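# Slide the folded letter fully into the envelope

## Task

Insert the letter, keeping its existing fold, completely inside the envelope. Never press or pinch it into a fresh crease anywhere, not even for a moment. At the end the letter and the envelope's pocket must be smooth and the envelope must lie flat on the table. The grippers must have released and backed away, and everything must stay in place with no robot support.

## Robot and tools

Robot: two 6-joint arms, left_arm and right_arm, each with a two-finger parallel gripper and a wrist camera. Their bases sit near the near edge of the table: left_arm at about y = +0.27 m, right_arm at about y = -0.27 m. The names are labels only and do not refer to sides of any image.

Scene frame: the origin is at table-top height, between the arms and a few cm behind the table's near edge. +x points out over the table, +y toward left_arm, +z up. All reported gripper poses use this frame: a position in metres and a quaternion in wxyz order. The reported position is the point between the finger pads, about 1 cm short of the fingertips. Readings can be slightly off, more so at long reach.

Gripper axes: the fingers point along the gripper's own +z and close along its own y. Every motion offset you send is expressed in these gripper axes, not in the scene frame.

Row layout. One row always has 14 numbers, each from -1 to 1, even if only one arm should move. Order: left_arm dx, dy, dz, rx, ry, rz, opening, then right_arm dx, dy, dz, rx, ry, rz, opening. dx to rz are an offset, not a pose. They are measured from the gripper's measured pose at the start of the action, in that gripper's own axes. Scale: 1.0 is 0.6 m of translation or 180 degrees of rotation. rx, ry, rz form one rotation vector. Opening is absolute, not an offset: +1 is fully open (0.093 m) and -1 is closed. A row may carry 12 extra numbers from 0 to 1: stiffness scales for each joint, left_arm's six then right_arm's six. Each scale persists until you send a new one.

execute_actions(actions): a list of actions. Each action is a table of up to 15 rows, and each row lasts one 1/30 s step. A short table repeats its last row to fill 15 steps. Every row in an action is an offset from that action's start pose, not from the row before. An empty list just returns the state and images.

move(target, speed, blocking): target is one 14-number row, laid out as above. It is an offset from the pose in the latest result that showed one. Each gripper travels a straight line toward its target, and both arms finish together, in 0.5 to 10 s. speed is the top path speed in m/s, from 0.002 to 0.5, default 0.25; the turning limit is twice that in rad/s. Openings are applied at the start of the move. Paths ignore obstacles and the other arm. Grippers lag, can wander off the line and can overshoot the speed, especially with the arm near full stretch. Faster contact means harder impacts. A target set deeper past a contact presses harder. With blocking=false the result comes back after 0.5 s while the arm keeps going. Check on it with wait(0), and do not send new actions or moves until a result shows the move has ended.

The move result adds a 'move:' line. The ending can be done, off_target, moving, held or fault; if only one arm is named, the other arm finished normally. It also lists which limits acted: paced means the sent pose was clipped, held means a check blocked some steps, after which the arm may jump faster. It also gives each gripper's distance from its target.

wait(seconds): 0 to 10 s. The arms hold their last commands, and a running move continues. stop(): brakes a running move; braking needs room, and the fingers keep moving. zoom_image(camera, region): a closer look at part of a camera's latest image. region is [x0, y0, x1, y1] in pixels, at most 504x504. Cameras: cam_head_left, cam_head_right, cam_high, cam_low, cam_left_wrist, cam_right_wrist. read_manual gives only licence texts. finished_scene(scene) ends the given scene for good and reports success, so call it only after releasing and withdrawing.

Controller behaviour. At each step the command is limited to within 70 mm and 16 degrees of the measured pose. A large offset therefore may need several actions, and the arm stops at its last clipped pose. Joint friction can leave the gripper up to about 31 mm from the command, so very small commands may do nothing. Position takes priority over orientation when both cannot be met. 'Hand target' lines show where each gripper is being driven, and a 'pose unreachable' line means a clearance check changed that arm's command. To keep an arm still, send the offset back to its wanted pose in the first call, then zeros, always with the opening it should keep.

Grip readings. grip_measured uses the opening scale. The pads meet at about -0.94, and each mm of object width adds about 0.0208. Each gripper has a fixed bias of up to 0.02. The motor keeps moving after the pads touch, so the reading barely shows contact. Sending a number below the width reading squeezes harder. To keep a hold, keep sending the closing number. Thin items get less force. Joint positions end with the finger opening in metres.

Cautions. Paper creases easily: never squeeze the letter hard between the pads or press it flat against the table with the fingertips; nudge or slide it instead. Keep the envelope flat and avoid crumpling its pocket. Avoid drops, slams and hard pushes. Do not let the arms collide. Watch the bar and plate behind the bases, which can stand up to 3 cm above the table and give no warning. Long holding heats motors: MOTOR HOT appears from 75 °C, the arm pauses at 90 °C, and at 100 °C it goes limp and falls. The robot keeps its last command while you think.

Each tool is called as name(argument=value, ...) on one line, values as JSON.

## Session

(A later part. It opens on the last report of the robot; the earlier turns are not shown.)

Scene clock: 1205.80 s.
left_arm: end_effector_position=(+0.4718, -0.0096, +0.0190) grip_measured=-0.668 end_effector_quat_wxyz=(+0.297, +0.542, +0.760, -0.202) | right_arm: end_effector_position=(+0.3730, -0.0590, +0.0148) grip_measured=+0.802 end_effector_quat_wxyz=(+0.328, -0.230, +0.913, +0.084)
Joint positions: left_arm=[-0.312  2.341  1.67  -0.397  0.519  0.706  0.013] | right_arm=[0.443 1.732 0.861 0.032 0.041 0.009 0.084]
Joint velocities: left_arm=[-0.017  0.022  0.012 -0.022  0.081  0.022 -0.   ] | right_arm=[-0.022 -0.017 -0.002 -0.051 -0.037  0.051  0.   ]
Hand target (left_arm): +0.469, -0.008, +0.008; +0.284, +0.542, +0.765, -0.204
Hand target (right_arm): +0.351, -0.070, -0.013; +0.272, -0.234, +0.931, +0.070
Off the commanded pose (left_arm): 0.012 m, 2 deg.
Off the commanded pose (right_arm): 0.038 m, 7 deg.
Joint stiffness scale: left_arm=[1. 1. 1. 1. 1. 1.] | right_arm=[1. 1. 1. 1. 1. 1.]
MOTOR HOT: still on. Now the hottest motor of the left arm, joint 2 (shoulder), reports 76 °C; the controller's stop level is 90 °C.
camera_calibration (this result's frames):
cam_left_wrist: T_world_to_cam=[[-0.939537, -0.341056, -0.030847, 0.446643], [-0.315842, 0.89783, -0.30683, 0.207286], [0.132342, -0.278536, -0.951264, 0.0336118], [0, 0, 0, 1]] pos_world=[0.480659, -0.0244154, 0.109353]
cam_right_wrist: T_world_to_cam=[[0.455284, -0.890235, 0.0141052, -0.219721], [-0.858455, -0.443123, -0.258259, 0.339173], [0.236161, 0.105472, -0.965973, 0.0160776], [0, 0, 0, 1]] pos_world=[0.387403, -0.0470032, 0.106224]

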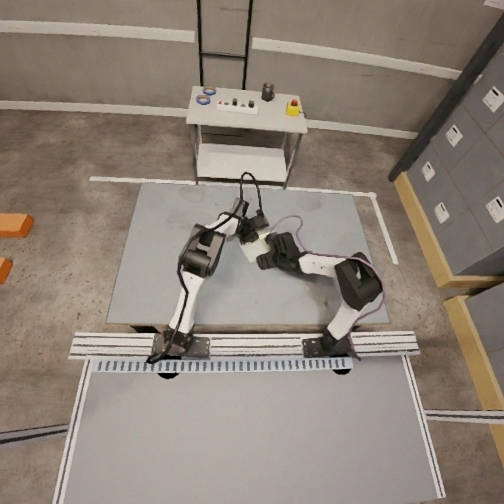

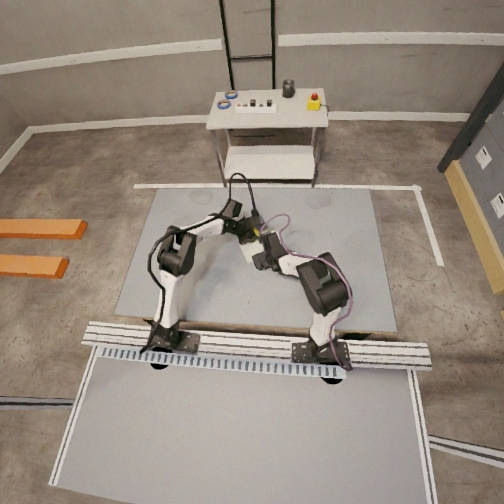

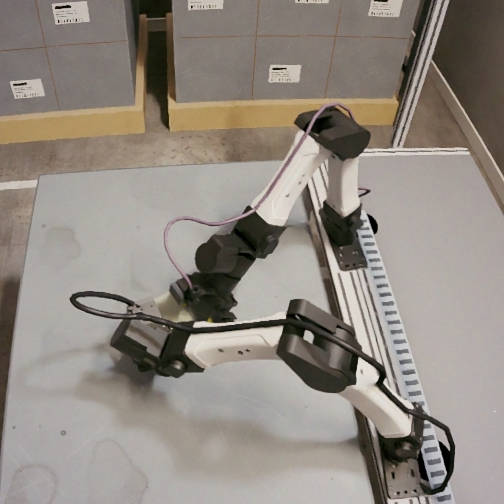

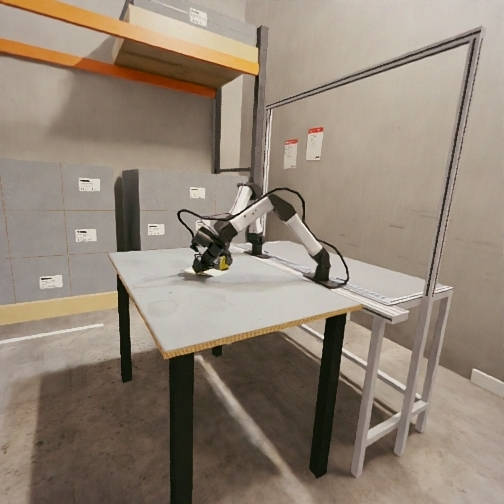

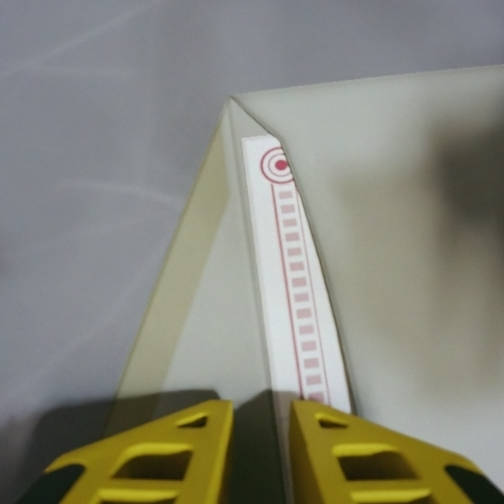

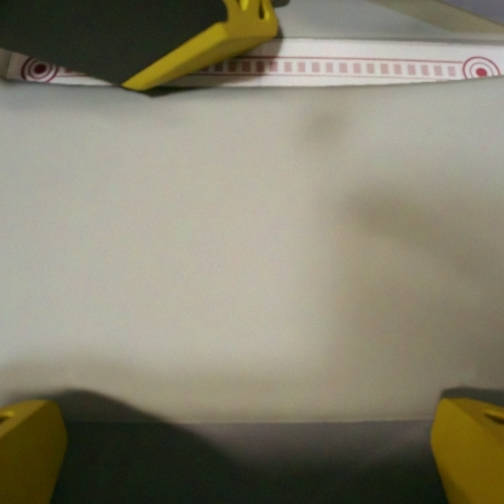

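execute_actions(actions=[[[0.013,-0.005,0.010,0.0055,0.0055,-0.004,-0.645,0.062,0,0.013,0,0.039,0,0.8],[0.013,-0.005,0.010,0.0055,0.0055,-0.004,-0.62,0.062,0,0.013,0,0.039,0,0.8],[0.013,-0.005,0.010,0.0055,0.0055,-0.004,-0.595,0.062,0,0.013,0,0.039,0,0.8],[0.013,-0.005,0.010,0.0055,0.0055,-0.004,-0.57,0.062,0,0.013,0,0.039,0,0.8],[0.013,-0.005,0.010,0.0055,0.0055,-0.004,-0.545,0.062,0,0.013,0,0.039,0,0.8],[0.013,-0.005,0.010,0.0055,0.0055,-0.004,-0.52,0.062,0,0.013,0,0.039,0,0.8],[0.013,-0.005,0.010,0.0055,0.0055,-0.004,-0.50,0.062,0,0.013,0,0.039,0,0.8]]])

Scene clock: 1213.07 s.
left_arm: end_effector_position=(+0.4718, -0.0096, +0.0190) grip_measured=-0.503 end_effector_quat_wxyz=(+0.297, +0.542, +0.760, -0.202) | right_arm: end_effector_position=(+0.3730, -0.0590, +0.0148) grip_measured=+0.802 end_effector_quat_wxyz=(+0.328, -0.230, +0.913, +0.084)
Joint positions: left_arm=[-0.312  2.341  1.67  -0.397  0.519  0.706  0.021] | right_arm=[0.443 1.732 0.861 0.032 0.041 0.009 0.084]
Joint velocities: left_arm=[ 0.007 -0.002 -0.002 -0.007 -0.037  0.007 -0.001] | right_arm=[-0.012  0.017 -0.002  0.007  0.007 -0.037 -0.   ]
Hand target (left_arm): +0.469, -0.009, +0.009; +0.285, +0.542, +0.764, -0.205
Hand target (right_arm): +0.351, -0.070, -0.013; +0.272, -0.234, +0.931, +0.070
Off the commanded pose (left_arm): 0.010 m, 2 deg.
Off the commanded pose (right_arm): 0.038 m, 7 deg.
Joint stiffness scale: left_arm=[1. 1. 1. 1. 1. 1.] | right_arm=[1. 1. 1. 1. 1. 1.]
MOTOR HOT: still on. Now the hottest motor of the left arm, joint 2 (shoulder), reports 75 °C; the controller's stop level is 90 °C.
camera_calibration (this result's frames):
cam_left_wrist: T_world_to_cam=[[-0.939537, -0.341056, -0.030847, 0.446643], [-0.315842, 0.89783, -0.30683, 0.207286], [0.132342, -0.278536, -0.951264, 0.0336118], [0, 0, 0, 1]] pos_world=[0.480659, -0.0244154, 0.109353]
cam_right_wrist: T_world_to_cam=[[0.455284, -0.890235, 0.0141052, -0.219721], [-0.858455, -0.443123, -0.258259, 0.339173], [0.236161, 0.105472, -0.965973, 0.0160776], [0, 0, 0, 1]] pos_world=[0.387403, -0.0470032, 0.106224]

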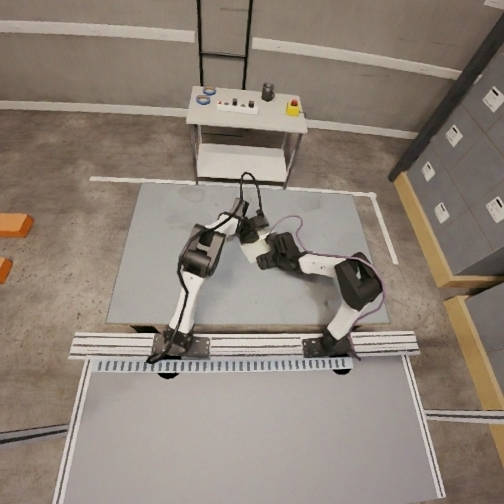

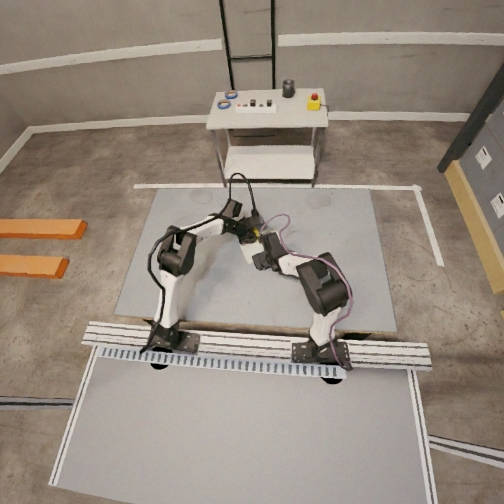

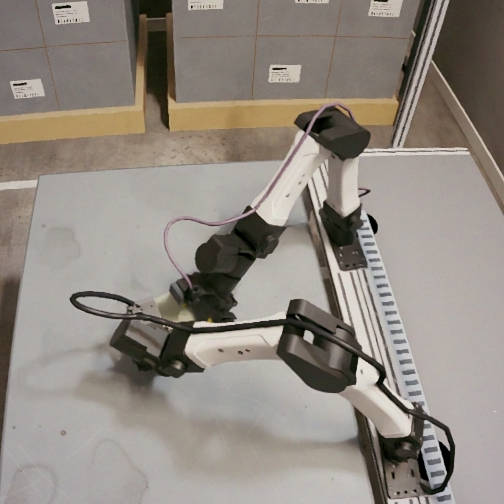

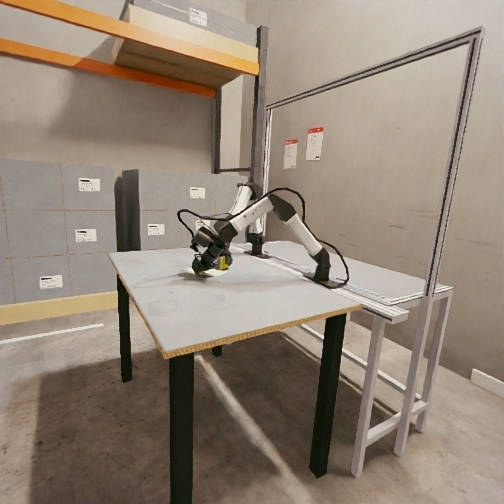

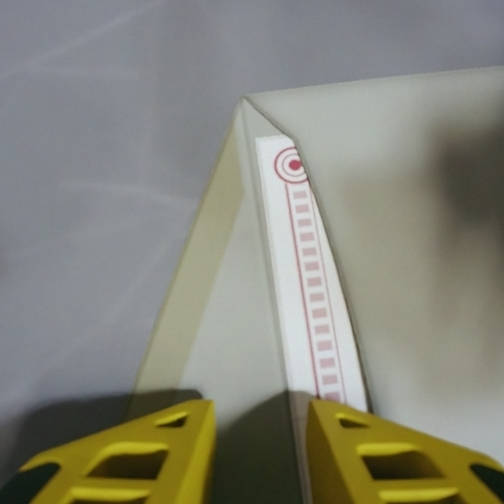

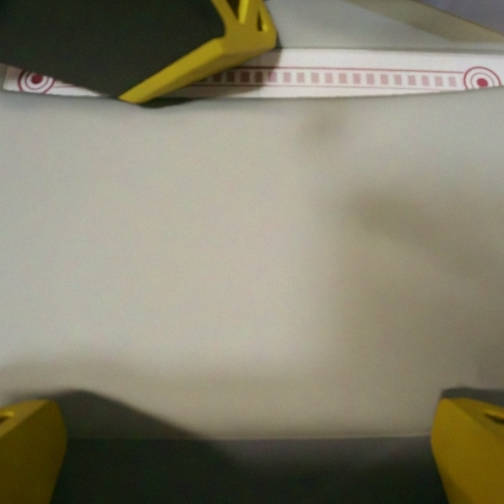

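execute_actions(actions=[[[0.013,-0.005,0.010,0.0055,0.0055,-0.004,-0.48,0.062,0,0.013,0,0.039,0,0.8],[0.013,-0.005,0.010,0.0055,0.0055,-0.004,-0.46,0.062,0,0.013,0,0.039,0,0.8],[0.013,-0.005,0.010,0.0055,0.0055,-0.004,-0.44,0.062,0,0.013,0,0.039,0,0.8],[0.013,-0.005,0.010,0.0055,0.0055,-0.004,-0.42,0.062,0,0.013,0,0.039,0,0.8],[0.013,-0.005,0.010,0.0055,0.0055,-0.004,-0.40,0.062,0,0.013,0,0.039,0,0.8],[0.013,-0.005,0.010,0.0055,0.0055,-0.004,-0.38,0.062,0,0.013,0,0.039,0,0.8],[0.013,-0.005,0.010,0.0055,0.0055,-0.004,-0.36,0.062,0,0.013,0,0.039,0,0.8]]])

Scene clock: 1217.03 s.
left_arm: end_effector_position=(+0.4719, -0.0096, +0.0191) grip_measured=-0.363 end_effector_quat_wxyz=(+0.297, +0.542, +0.759, -0.201) | right_arm: end_effector_position=(+0.3730, -0.0590, +0.0148) grip_measured=+0.802 end_effector_quat_wxyz=(+0.328, -0.230, +0.913, +0.084)
Joint positions: left_arm=[-0.312  2.341  1.67  -0.397  0.519  0.706  0.028] | right_arm=[0.443 1.732 0.861 0.032 0.041 0.009 0.084]
Joint velocities: left_arm=[ 0.022  0.027 -0.002 -0.051 -0.051 -0.022 -0.   ] | right_arm=[ 0.012 -0.002 -0.002  0.11   0.037 -0.007  0.   ]
Hand target (left_arm): +0.469, -0.009, +0.009; +0.285, +0.542, +0.764, -0.205
Hand target (right_arm): +0.351, -0.070, -0.013; +0.272, -0.234, +0.931, +0.070
Off the commanded pose (left_arm): 0.010 m, 2 deg.
Off the commanded pose (right_arm): 0.038 m, 7 deg.
Joint stiffness scale: left_arm=[1. 1. 1. 1. 1. 1.] | right_arm=[1. 1. 1. 1. 1. 1.]
MOTOR HOT: still on. Now the hottest motor of the left arm, joint 2 (shoulder), reports 75 °C; the controller's stop level is 90 °C.
camera_calibration (this result's frames):
cam_left_wrist: T_world_to_cam=[[-0.939515, -0.341064, -0.0314136, 0.446752], [-0.315625, 0.897742, -0.307311, 0.207309], [0.133014, -0.278808, -0.951091, 0.0333391], [0, 0, 0, 1]] pos_world=[0.480728, -0.0244435, 0.109451]
cam_right_wrist: T_world_to_cam=[[0.455284, -0.890235, 0.0141052, -0.219721], [-0.858455, -0.443123, -0.258259, 0.339173], [0.236161, 0.105472, -0.965973, 0.0160776], [0, 0, 0, 1]] pos_world=[0.387403, -0.0470032, 0.106224]

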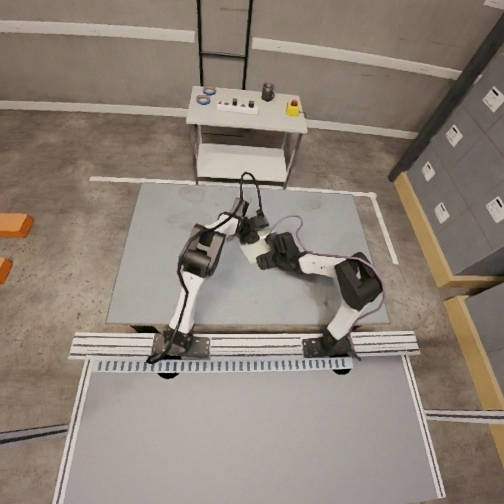

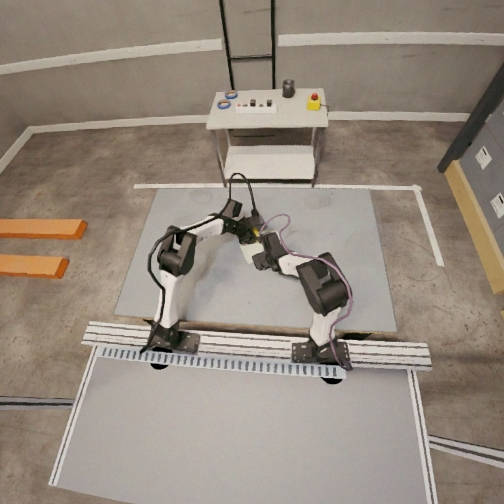

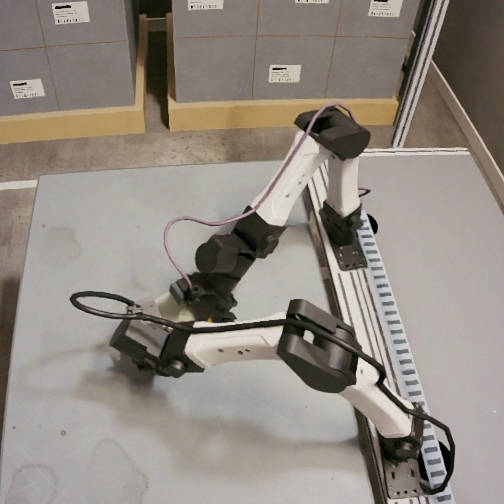

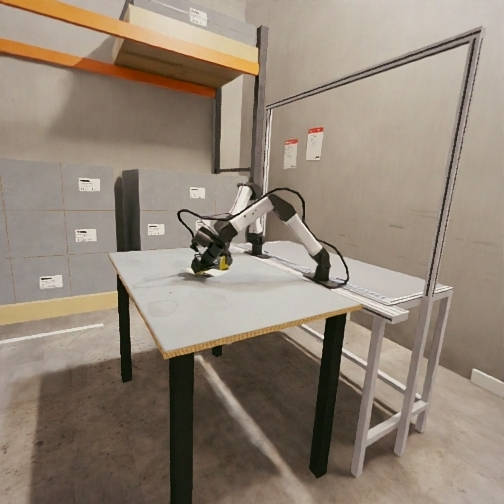

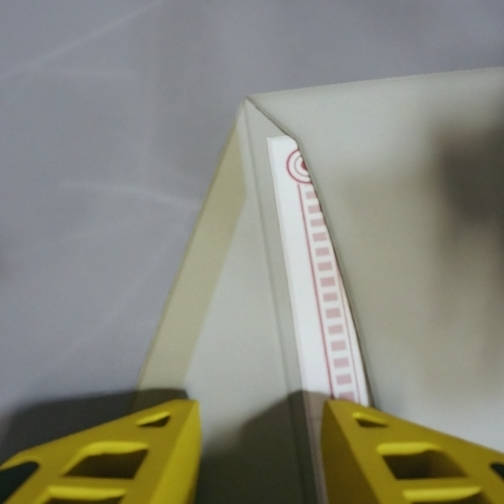

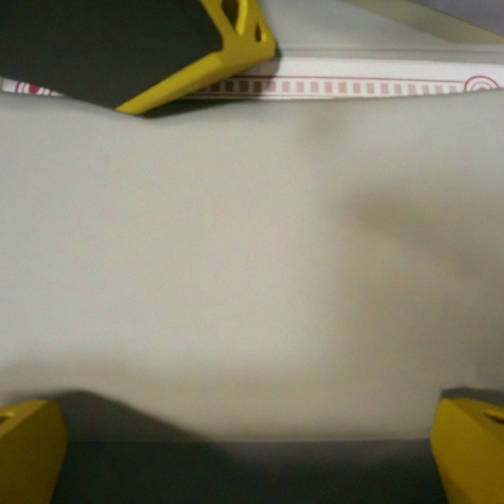

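execute_actions(actions=[[[0.013,-0.005,0.010,0.0055,0.0055,-0.004,-0.34,0.062,0,0.013,0,0.039,0,0.8],[0.013,-0.005,0.010,0.0055,0.0055,-0.004,-0.32,0.062,0,0.013,0,0.039,0,0.8],[0.013,-0.005,0.010,0.0055,0.0055,-0.004,-0.30,0.062,0,0.013,0,0.039,0,0.8],[0.013,-0.005,0.010,0.0055,0.0055,-0.004,-0.28,0.062,0,0.013,0,0.039,0,0.8],[0.013,-0.005,0.010,0.0055,0.0055,-0.004,-0.26,0.062,0,0.013,0,0.039,0,0.8],[0.013,-0.005,0.010,0.0055,0.0055,-0.004,-0.24,0.062,0,0.013,0,0.039,0,0.8],[0.013,-0.005,0.010,0.0055,0.0055,-0.004,-0.22,0.062,0,0.013,0,0.039,0,0.8]]])

Scene clock: 1220.30 s.
left_arm: end_effector_position=(+0.4721, -0.0097, +0.0192) grip_measured=-0.223 end_effector_quat_wxyz=(+0.298, +0.543, +0.759, -0.201) | right_arm: end_effector_position=(+0.3730, -0.0590, +0.0148) grip_measured=+0.802 end_effector_quat_wxyz=(+0.328, -0.230, +0.913, +0.084)
Joint positions: left_arm=[-0.312  2.341  1.67  -0.396  0.519  0.706  0.035] | right_arm=[0.443 1.732 0.861 0.032 0.041 0.009 0.084]
Joint velocities: left_arm=[ 0.002  0.002 -0.002  0.007 -0.007  0.007 -0.   ] | right_arm=[-0.002  0.007 -0.012 -0.022  0.037  0.007 -0.   ]
Hand target (left_arm): +0.469, -0.009, +0.010; +0.285, +0.542, +0.764, -0.205
Hand target (right_arm): +0.351, -0.070, -0.013; +0.272, -0.234, +0.931, +0.070
Off the commanded pose (left_arm): 0.010 m, 2 deg.
Off the commanded pose (right_arm): 0.038 m, 7 deg.
Joint stiffness scale: left_arm=[1. 1. 1. 1. 1. 1.] | right_arm=[1. 1. 1. 1. 1. 1.]
MOTOR HOT: still on. Now the hottest motor of the left arm, joint 2 (shoulder), reports 74 °C; the controller's stop level is 90 °C.
camera_calibration (this result's frames):
cam_left_wrist: T_world_to_cam=[[-0.939493, -0.341073, -0.0319801, 0.446862], [-0.315406, 0.897654, -0.307791, 0.207332], [0.133686, -0.279081, -0.950916, 0.0330663], [0, 0, 0, 1]] pos_world=[0.480797, -0.0244716, 0.109549]
cam_right_wrist: T_world_to_cam=[[0.455284, -0.890235, 0.0141052, -0.219721], [-0.858455, -0.443123, -0.258259, 0.339173], [0.236161, 0.105472, -0.965973, 0.0160776], [0, 0, 0, 1]] pos_world=[0.387403, -0.0470032, 0.106224]

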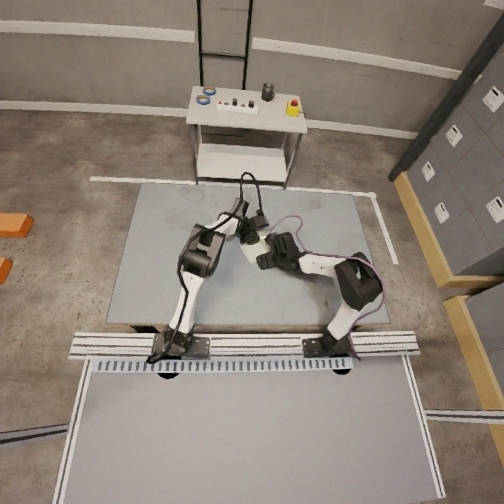

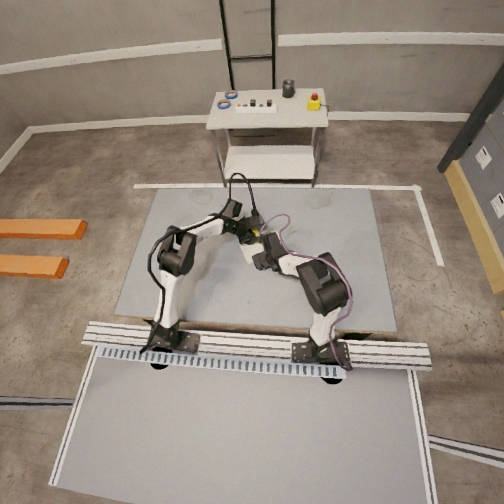

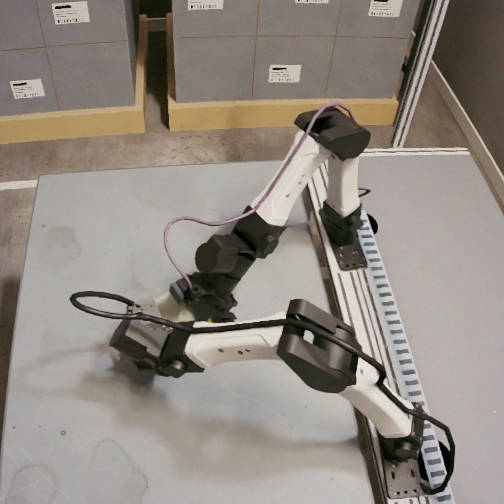

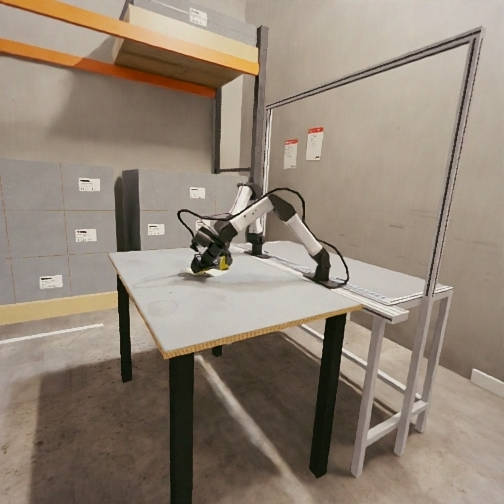

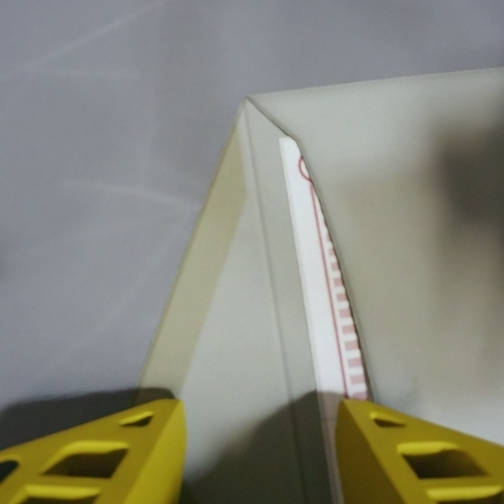

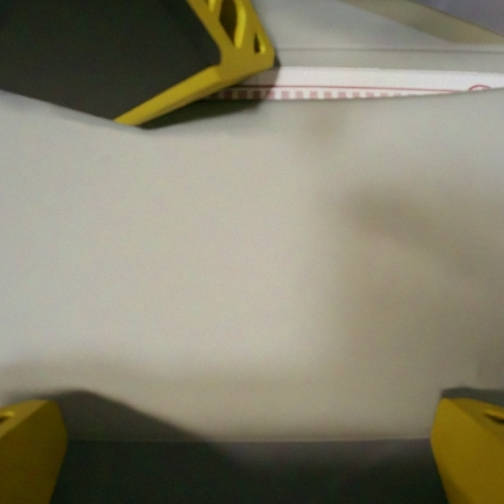

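execute_actions(actions=[[[0.013,-0.005,0.010,0.0055,0.0055,-0.004,-0.205,0.062,0,0.013,0,0.039,0,0.8],[0.013,-0.005,0.010,0.0055,0.0055,-0.004,-0.19,0.062,0,0.013,0,0.039,0,0.8],[0.013,-0.005,0.010,0.0055,0.0055,-0.004,-0.175,0.062,0,0.013,0,0.039,0,0.8],[0.013,-0.005,0.010,0.0055,0.0055,-0.004,-0.16,0.062,0,0.013,0,0.039,0,0.8],[0.013,-0.005,0.010,0.0055,0.0055,-0.004,-0.145,0.062,0,0.013,0,0.039,0,0.8],[0.013,-0.005,0.010,0.0055,0.0055,-0.004,-0.13,0.062,0,0.013,0,0.039,0,0.8],[0.013,-0.005,0.010,0.0055,0.0055,-0.004,-0.12,0.062,0,0.013,0,0.039,0,0.8]]])

Scene clock: 1226.20 s.
left_arm: end_effector_position=(+0.4722, -0.0097, +0.0193) grip_measured=-0.123 end_effector_quat_wxyz=(+0.298, +0.543, +0.759, -0.201) | right_arm: end_effector_position=(+0.3730, -0.0590, +0.0148) grip_measured=+0.802 end_effector_quat_wxyz=(+0.328, -0.230, +0.913, +0.084)
Joint positions: left_arm=[-0.312  2.341  1.67  -0.395  0.519  0.706  0.039] | right_arm=[0.443 1.732 0.861 0.032 0.041 0.009 0.084]
Joint velocities: left_arm=[-0.007 -0.007 -0.002  0.007  0.037 -0.066 -0.001] | right_arm=[-0.002 -0.017 -0.002 -0.066  0.022  0.007 -0.001]
Hand target (left_arm): +0.469, -0.009, +0.010; +0.285, +0.542, +0.764, -0.205
Hand target (right_arm): +0.351, -0.070, -0.013; +0.272, -0.234, +0.931, +0.070
Off the commanded pose (left_arm): 0.010 m, 2 deg.
Off the commanded pose (right_arm): 0.038 m, 7 deg.
Joint stiffness scale: left_arm=[1. 1. 1. 1. 1. 1.] | right_arm=[1. 1. 1. 1. 1. 1.]
MOTOR HOT: still on. Now the hottest motor of the left arm, joint 2 (shoulder), reports 74 °C; the controller's stop level is 90 °C.
camera_calibration (this result's frames):
cam_left_wrist: T_world_to_cam=[[-0.93947, -0.341081, -0.0325467, 0.446971], [-0.315188, 0.897566, -0.308271, 0.207354], [0.134358, -0.279353, -0.950742, 0.0327935], [0, 0, 0, 1]] pos_world=[0.480866, -0.0244996, 0.109647]
cam_right_wrist: T_world_to_cam=[[0.455284, -0.890235, 0.0141052, -0.219721], [-0.858455, -0.443123, -0.258259, 0.339173], [0.236161, 0.105472, -0.965973, 0.0160776], [0, 0, 0, 1]] pos_world=[0.387403, -0.0470032, 0.106224]

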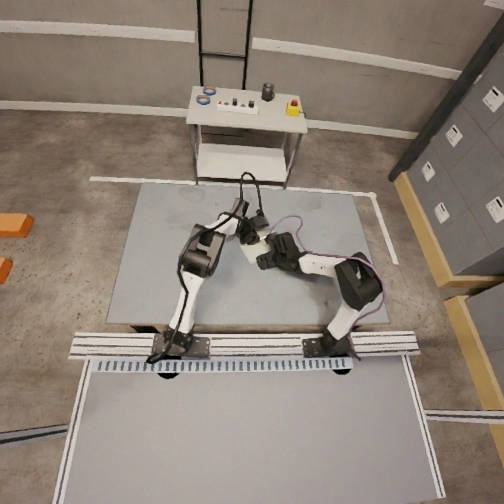

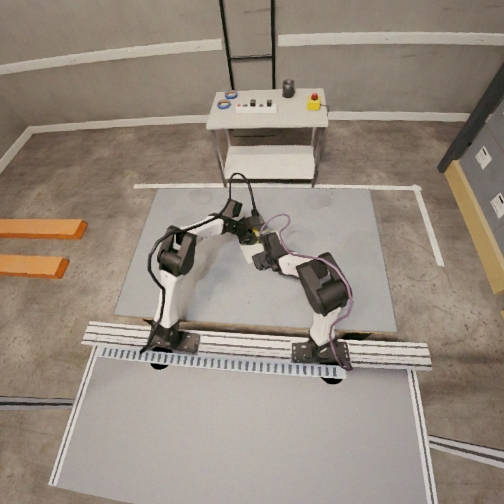

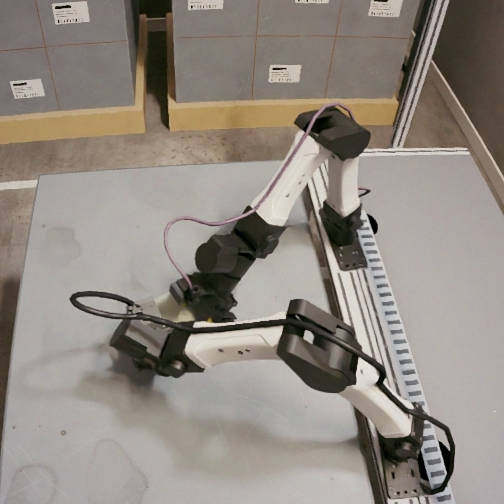

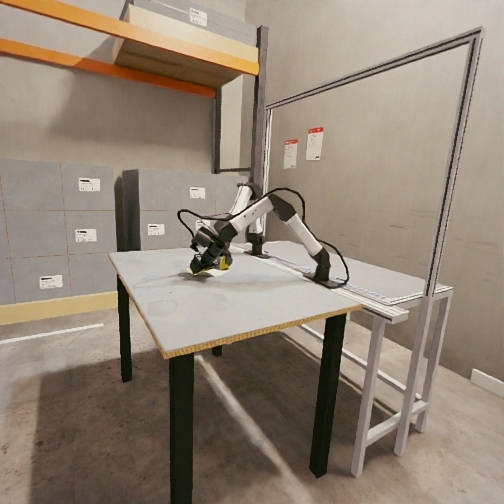

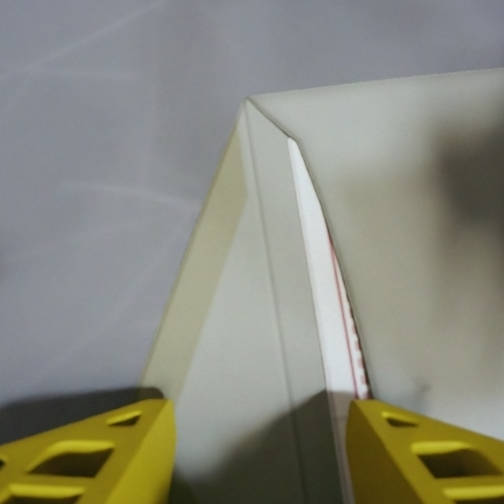

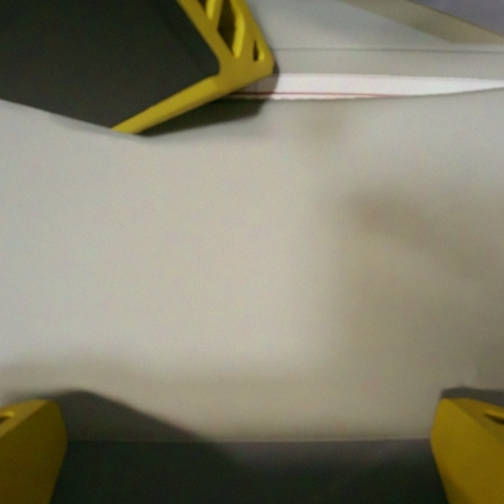

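execute_actions(actions=[[[0.013,-0.005,0.010,0.0055,0.0055,-0.004,-0.11,0.062,0,0.013,0,0.039,0,0.8],[0.013,-0.005,0.010,0.0055,0.0055,-0.004,-0.10,0.062,0,0.013,0,0.039,0,0.8],[0.013,-0.005,0.010,0.0055,0.0055,-0.004,-0.09,0.062,0,0.013,0,0.039,0,0.8],[0.013,-0.005,0.010,0.0055,0.0055,-0.004,-0.08,0.062,0,0.013,0,0.039,0,0.8],[0.013,-0.005,0.010,0.0055,0.0055,-0.004,-0.07,0.062,0,0.013,0,0.039,0,0.8],[0.013,-0.005,0.010,0.0055,0.0055,-0.004,-0.06,0.062,0,0.013,0,0.039,0,0.8]]])

Scene clock: 1233.20 s.
left_arm: end_effector_position=(+0.4723, -0.0098, +0.0193) grip_measured=-0.063 end_effector_quat_wxyz=(+0.298, +0.543, +0.759, -0.201) | right_arm: end_effector_position=(+0.3730, -0.0590, +0.0148) grip_measured=+0.802 end_effector_quat_wxyz=(+0.328, -0.230, +0.913, +0.084)
Joint positions: left_arm=[-0.312  2.341  1.67  -0.395  0.519  0.706  0.042] | right_arm=[0.443 1.732 0.861 0.032 0.041 0.009 0.084]
Joint velocities: left_arm=[-0.002 -0.007  0.007  0.022 -0.022  0.037  0.001] | right_arm=[-0.017  0.007 -0.002 -0.081 -0.007 -0.007  0.001]
Hand target (left_arm): +0.469, -0.009, +0.010; +0.286, +0.542, +0.763, -0.205
Hand target (right_arm): +0.351, -0.070, -0.013; +0.272, -0.234, +0.931, +0.070
Off the commanded pose (left_arm): 0.010 m, 2 deg.
Off the commanded pose (right_arm): 0.038 m, 7 deg.
Joint stiffness scale: left_arm=[1. 1. 1. 1. 1. 1.] | right_arm=[1. 1. 1. 1. 1. 1.]
MOTOR HOT: still on. Now the hottest motor of the left arm, joint 2 (shoulder), reports 73 °C; the controller's stop level is 90 °C.
camera_calibration (this result's frames):
cam_left_wrist: T_world_to_cam=[[-0.939459, -0.341085, -0.0328299, 0.447026], [-0.315079, 0.897522, -0.308511, 0.207365], [0.134694, -0.27949, -0.950654, 0.032657], [0, 0, 0, 1]] pos_world=[0.4809, -0.0245136, 0.109696]
cam_right_wrist: T_world_to_cam=[[0.455284, -0.890235, 0.0141052, -0.219721], [-0.858455, -0.443123, -0.258259, 0.339173], [0.236161, 0.105472, -0.965973, 0.0160776], [0, 0, 0, 1]] pos_world=[0.387403, -0.0470032, 0.106224]

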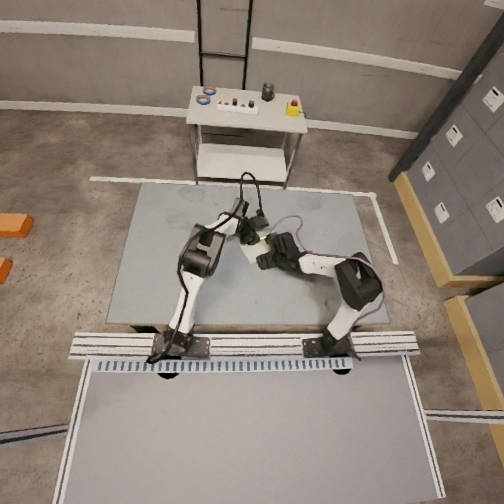

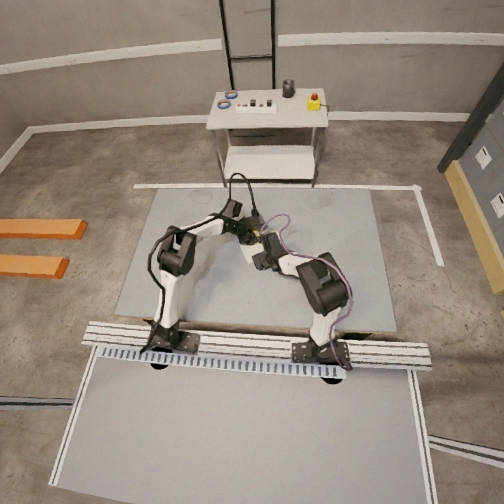

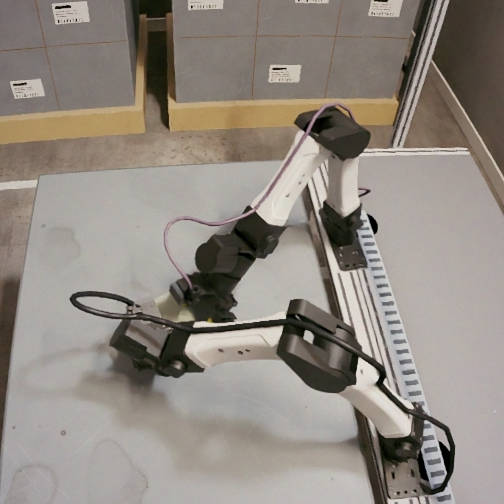

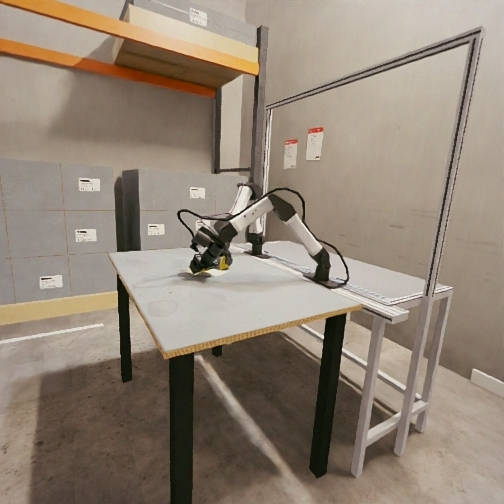

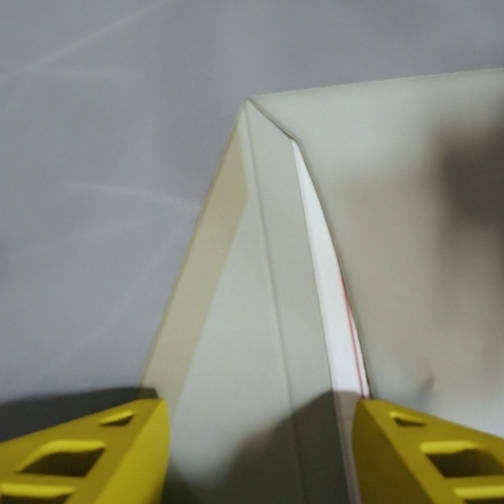

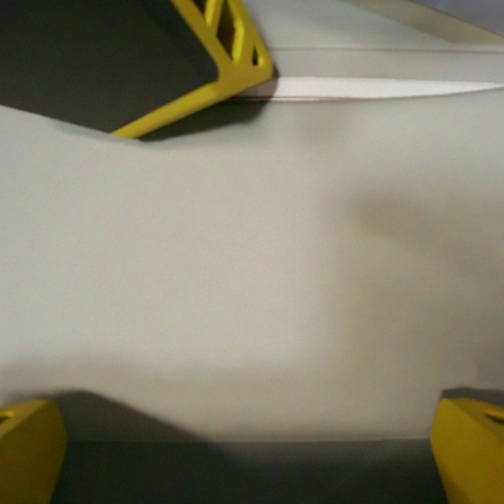

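execute_actions(actions=[[[0.008,-0.0037,0.0055,0.004,0.004,-0.0027,-0.06,0.054,0,0.011,0,0.034,0,0.8],[0.003,-0.0024,0.001,0.0024,0.002,-0.0014,-0.06,0.046,0,0.009,0,0.029,0,0.8],[-0.003,-0.001,-0.004,0.0007,0.0002,0,-0.06,0.038,0,0.007,0,0.024,0,0.8],[-0.009,0.0005,-0.009,-0.001,-0.0017,0.0015,-0.06,0.030,0,0.005,0,0.019,0,0.8],[-0.015,0.002,-0.014,-0.003,-0.0036,0.003,-0.06,0.022,0,0.003,0,0.014,0,0.8],[-0.021,0.0035,-0.019,-0.005,-0.0056,0.0045,-0.06,0.014,0,0.001,0,0.009,0,0.8],[-0.027,0.005,-0.024,-0.007,-0.0077,0.006,-0.06,0.006,0,-0.002,0,0.004,0,0.8],[-0.033,0.0066,-0.029,-0.0088,-0.0097,0.0077,-0.06,-0.002,0,-0.006,0,-0.001,0,0.8],[-0.039,0.008,-0.034,-0.0104,-0.0115,0.009,-0.06,-0.010,0,-0.010,0,-0.006,0,0.8],[-0.045,0.0093,-0.039,-0.012,-0.0132,0.0105,-0.06,-0.017,0,-0.014,0,-0.010,0,0.8],[-0.051,0.0105,-0.045,-0.0136,-0.015,0.012,-0.06,-0.024,0,-0.019,0,-0.014,0,0.8],[-0.057,0.0117,-0.050,-0.0152,-0.0168,0.0133,-0.06,-0.031,0,-0.024,0,-0.018,0,0.8],[-0.062,0.0128,-0.054,-0.0166,-0.0183,0.0145,-0.06,-0.038,0,-0.029,0,-0.022,0,0.8]]])

Scene clock: 1245.40 s.
left_arm: end_effector_position=(+0.4748, -0.0108, +0.0473) grip_measured=-0.062 end_effector_quat_wxyz=(+0.320, +0.544, +0.750, -0.196) | right_arm: end_effector_position=(+0.3763, -0.0575, +0.0308) grip_measured=+0.802 end_effector_quat_wxyz=(+0.346, -0.228, +0.906, +0.089)
Joint positions: left_arm=[-0.312  2.286  1.67  -0.401  0.519  0.706  0.042] | right_arm=[0.443 1.694 0.861 0.036 0.041 0.009 0.084]
Joint velocities: left_arm=[-0.022 -0.198  0.002 -0.007 -0.066  0.037 -0.001] | right_arm=[-0.002 -0.222 -0.002  0.066  0.037 -0.022 -0.   ]
Hand target (left_arm): +0.479, -0.013, +0.068; +0.338, +0.546, +0.742, -0.190
Hand target (right_arm): +0.379, -0.056, +0.043; +0.359, -0.227, +0.901, +0.091
Off the commanded pose (left_arm): 0.022 m, 2 deg.
Off the commanded pose (right_arm): 0.012 m, 2 deg.
Joint stiffness scale: left_arm=[1. 1. 1. 1. 1. 1.] | right_arm=[1. 1. 1. 1. 1. 1.]
MOTOR HOT: still on. Now the hottest motor of the left arm, joint 2 (shoulder), reports 73 °C; the controller's stop level is 90 °C.
camera_calibration (this result's frames):
cam_left_wrist: T_world_to_cam=[[-0.937195, -0.341964, -0.0687518, 0.450597], [-0.300504, 0.891648, -0.338617, 0.212188], [0.177097, -0.29669, -0.938409, 0.0376733], [0, 0, 0, 1]] pos_world=[0.479389, -0.0239321, 0.138183]
cam_right_wrist: T_world_to_cam=[[0.453762, -0.891045, 0.011752, -0.2196], [-0.848991, -0.436278, -0.298122, 0.344875], [0.270768, 0.125299, -0.954455, 0.0183072], [0, 0, 0, 1]] pos_world=[0.387485, -0.047506, 0.122869]

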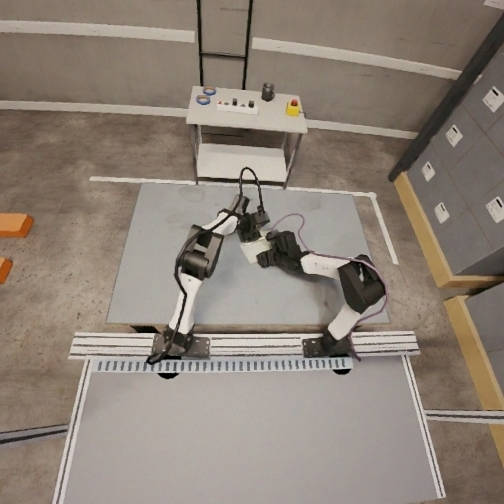

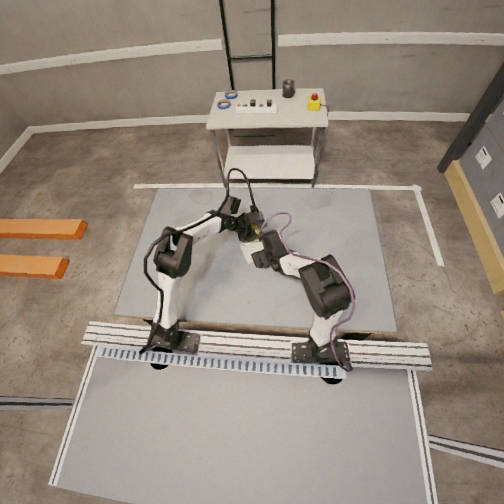

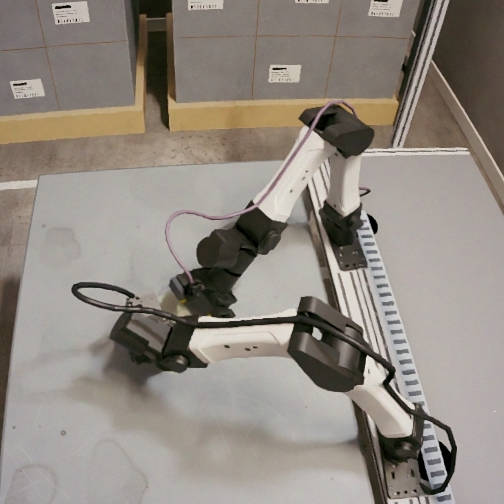

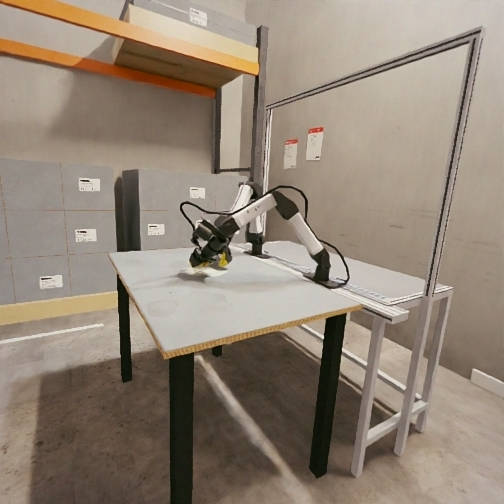

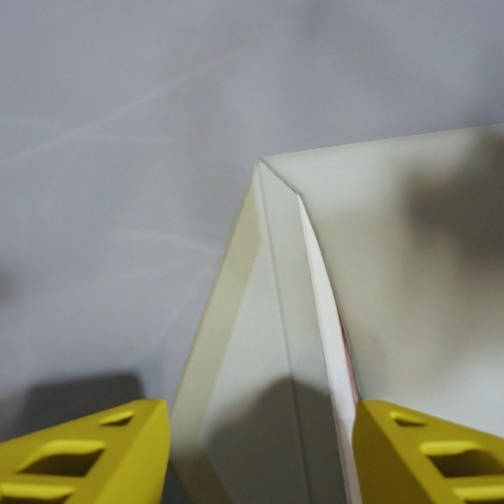

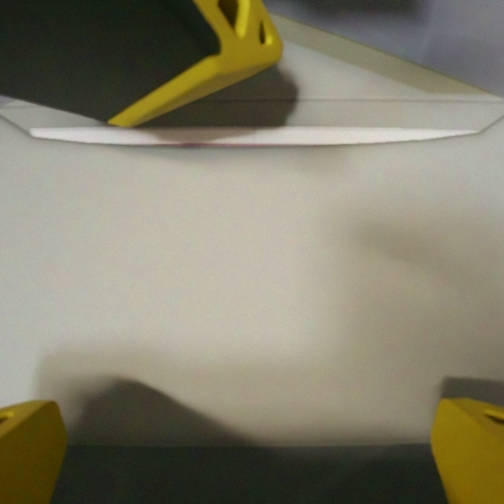

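move(target=[0,0,-0.36,0,0,0,-0.06,0,0,-0.3,0,0,0,0.8], speed=0.3)

Scene clock: 1251.37 s.
left_arm: end_effector_position=(+0.4113, +0.1261, +0.1884) grip_measured=-0.062 end_effector_quat_wxyz=(+0.308, +0.539, +0.759, -0.199) | right_arm: end_effector_position=(+0.2732, -0.1125, +0.1560) grip_measured=+0.802 end_effector_quat_wxyz=(+0.341, -0.230, +0.907, +0.088)
Joint positions: left_arm=[-0.039  1.883  1.68  -0.999  0.635  0.989  0.042] | right_arm=[ 0.483  1.056  0.87  -0.623  0.066  0.035  0.084]
Joint velocities: left_arm=[-0.007 -0.012 -0.002 -0.037 -0.037 -0.051 -0.001] | right_arm=[ 0.012 -0.002  0.007 -0.051 -0.022 -0.022  0.   ]
Hand target (left_arm): +0.414, +0.125, +0.202; +0.322, +0.543, +0.750, -0.196
Hand target (right_arm): +0.272, -0.112, +0.164; +0.346, -0.228, +0.906, +0.089
Off the commanded pose (left_arm): 0.015 m, 2 deg.
Off the commanded pose (right_arm): 0.009 m, 1 deg.
Joint stiffness scale: left_arm=[1. 1. 1. 1. 1. 1.] | right_arm=[1. 1. 1. 1. 1. 1.]
MOTOR HOT: still on. Now the hottest motor of the left arm, joint 2 (shoulder), reports 74 °C; the controller's stop level is 90 °C.
move: off_target (left_arm)
camera_calibration (this result's frames):
cam_left_wrist: T_world_to_cam=[[-0.935219, -0.351173, -0.0451937, 0.443507], [-0.319193, 0.891443, -0.321629, 0.123343], [0.153235, -0.286368, -0.945787, 0.231861], [0, 0, 0, 1]] pos_world=[0.418617, 0.112193, 0.279006]
cam_right_wrist: T_world_to_cam=[[0.457345, -0.889207, 0.0121162, -0.224107], [-0.850416, -0.441297, -0.286442, 0.268672], [0.260053, 0.120699, -0.958021, 0.175649], [0, 0, 0, 1]] pos_world=[0.285299, -0.101915, 0.24795]

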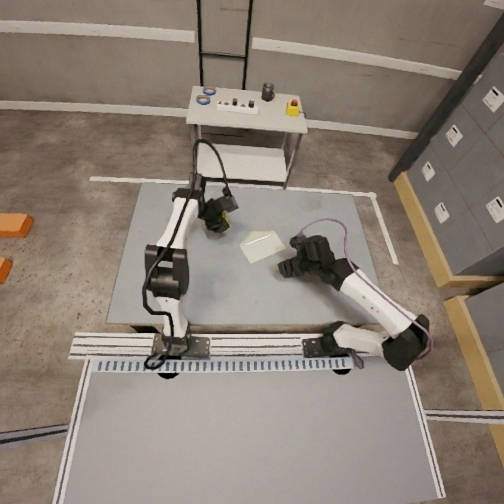

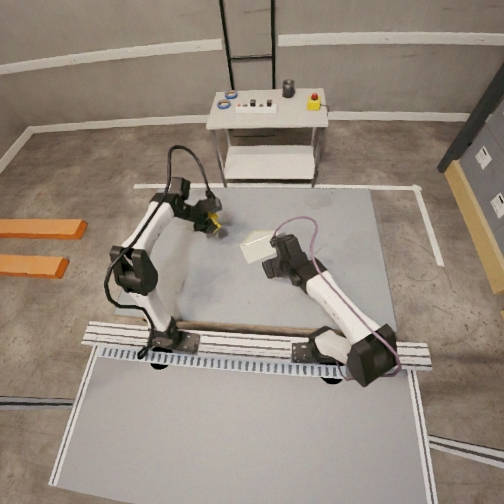

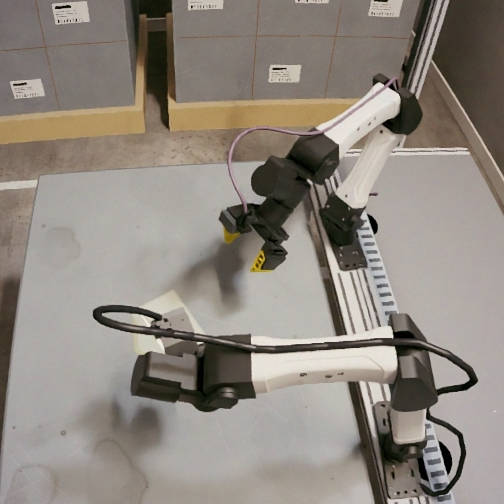

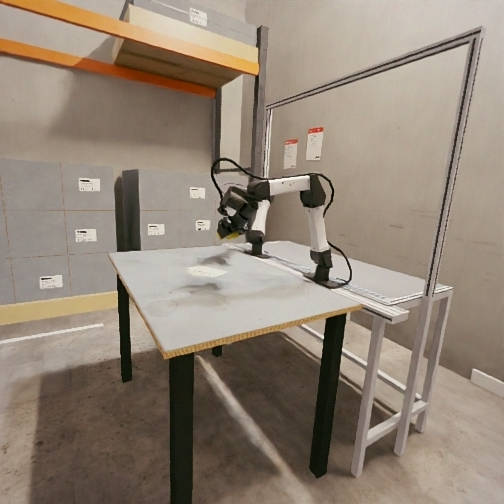

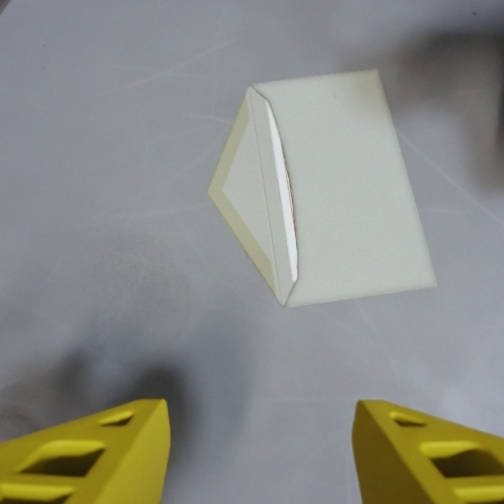

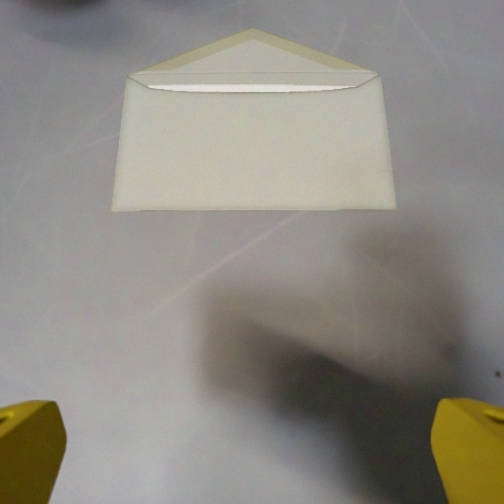

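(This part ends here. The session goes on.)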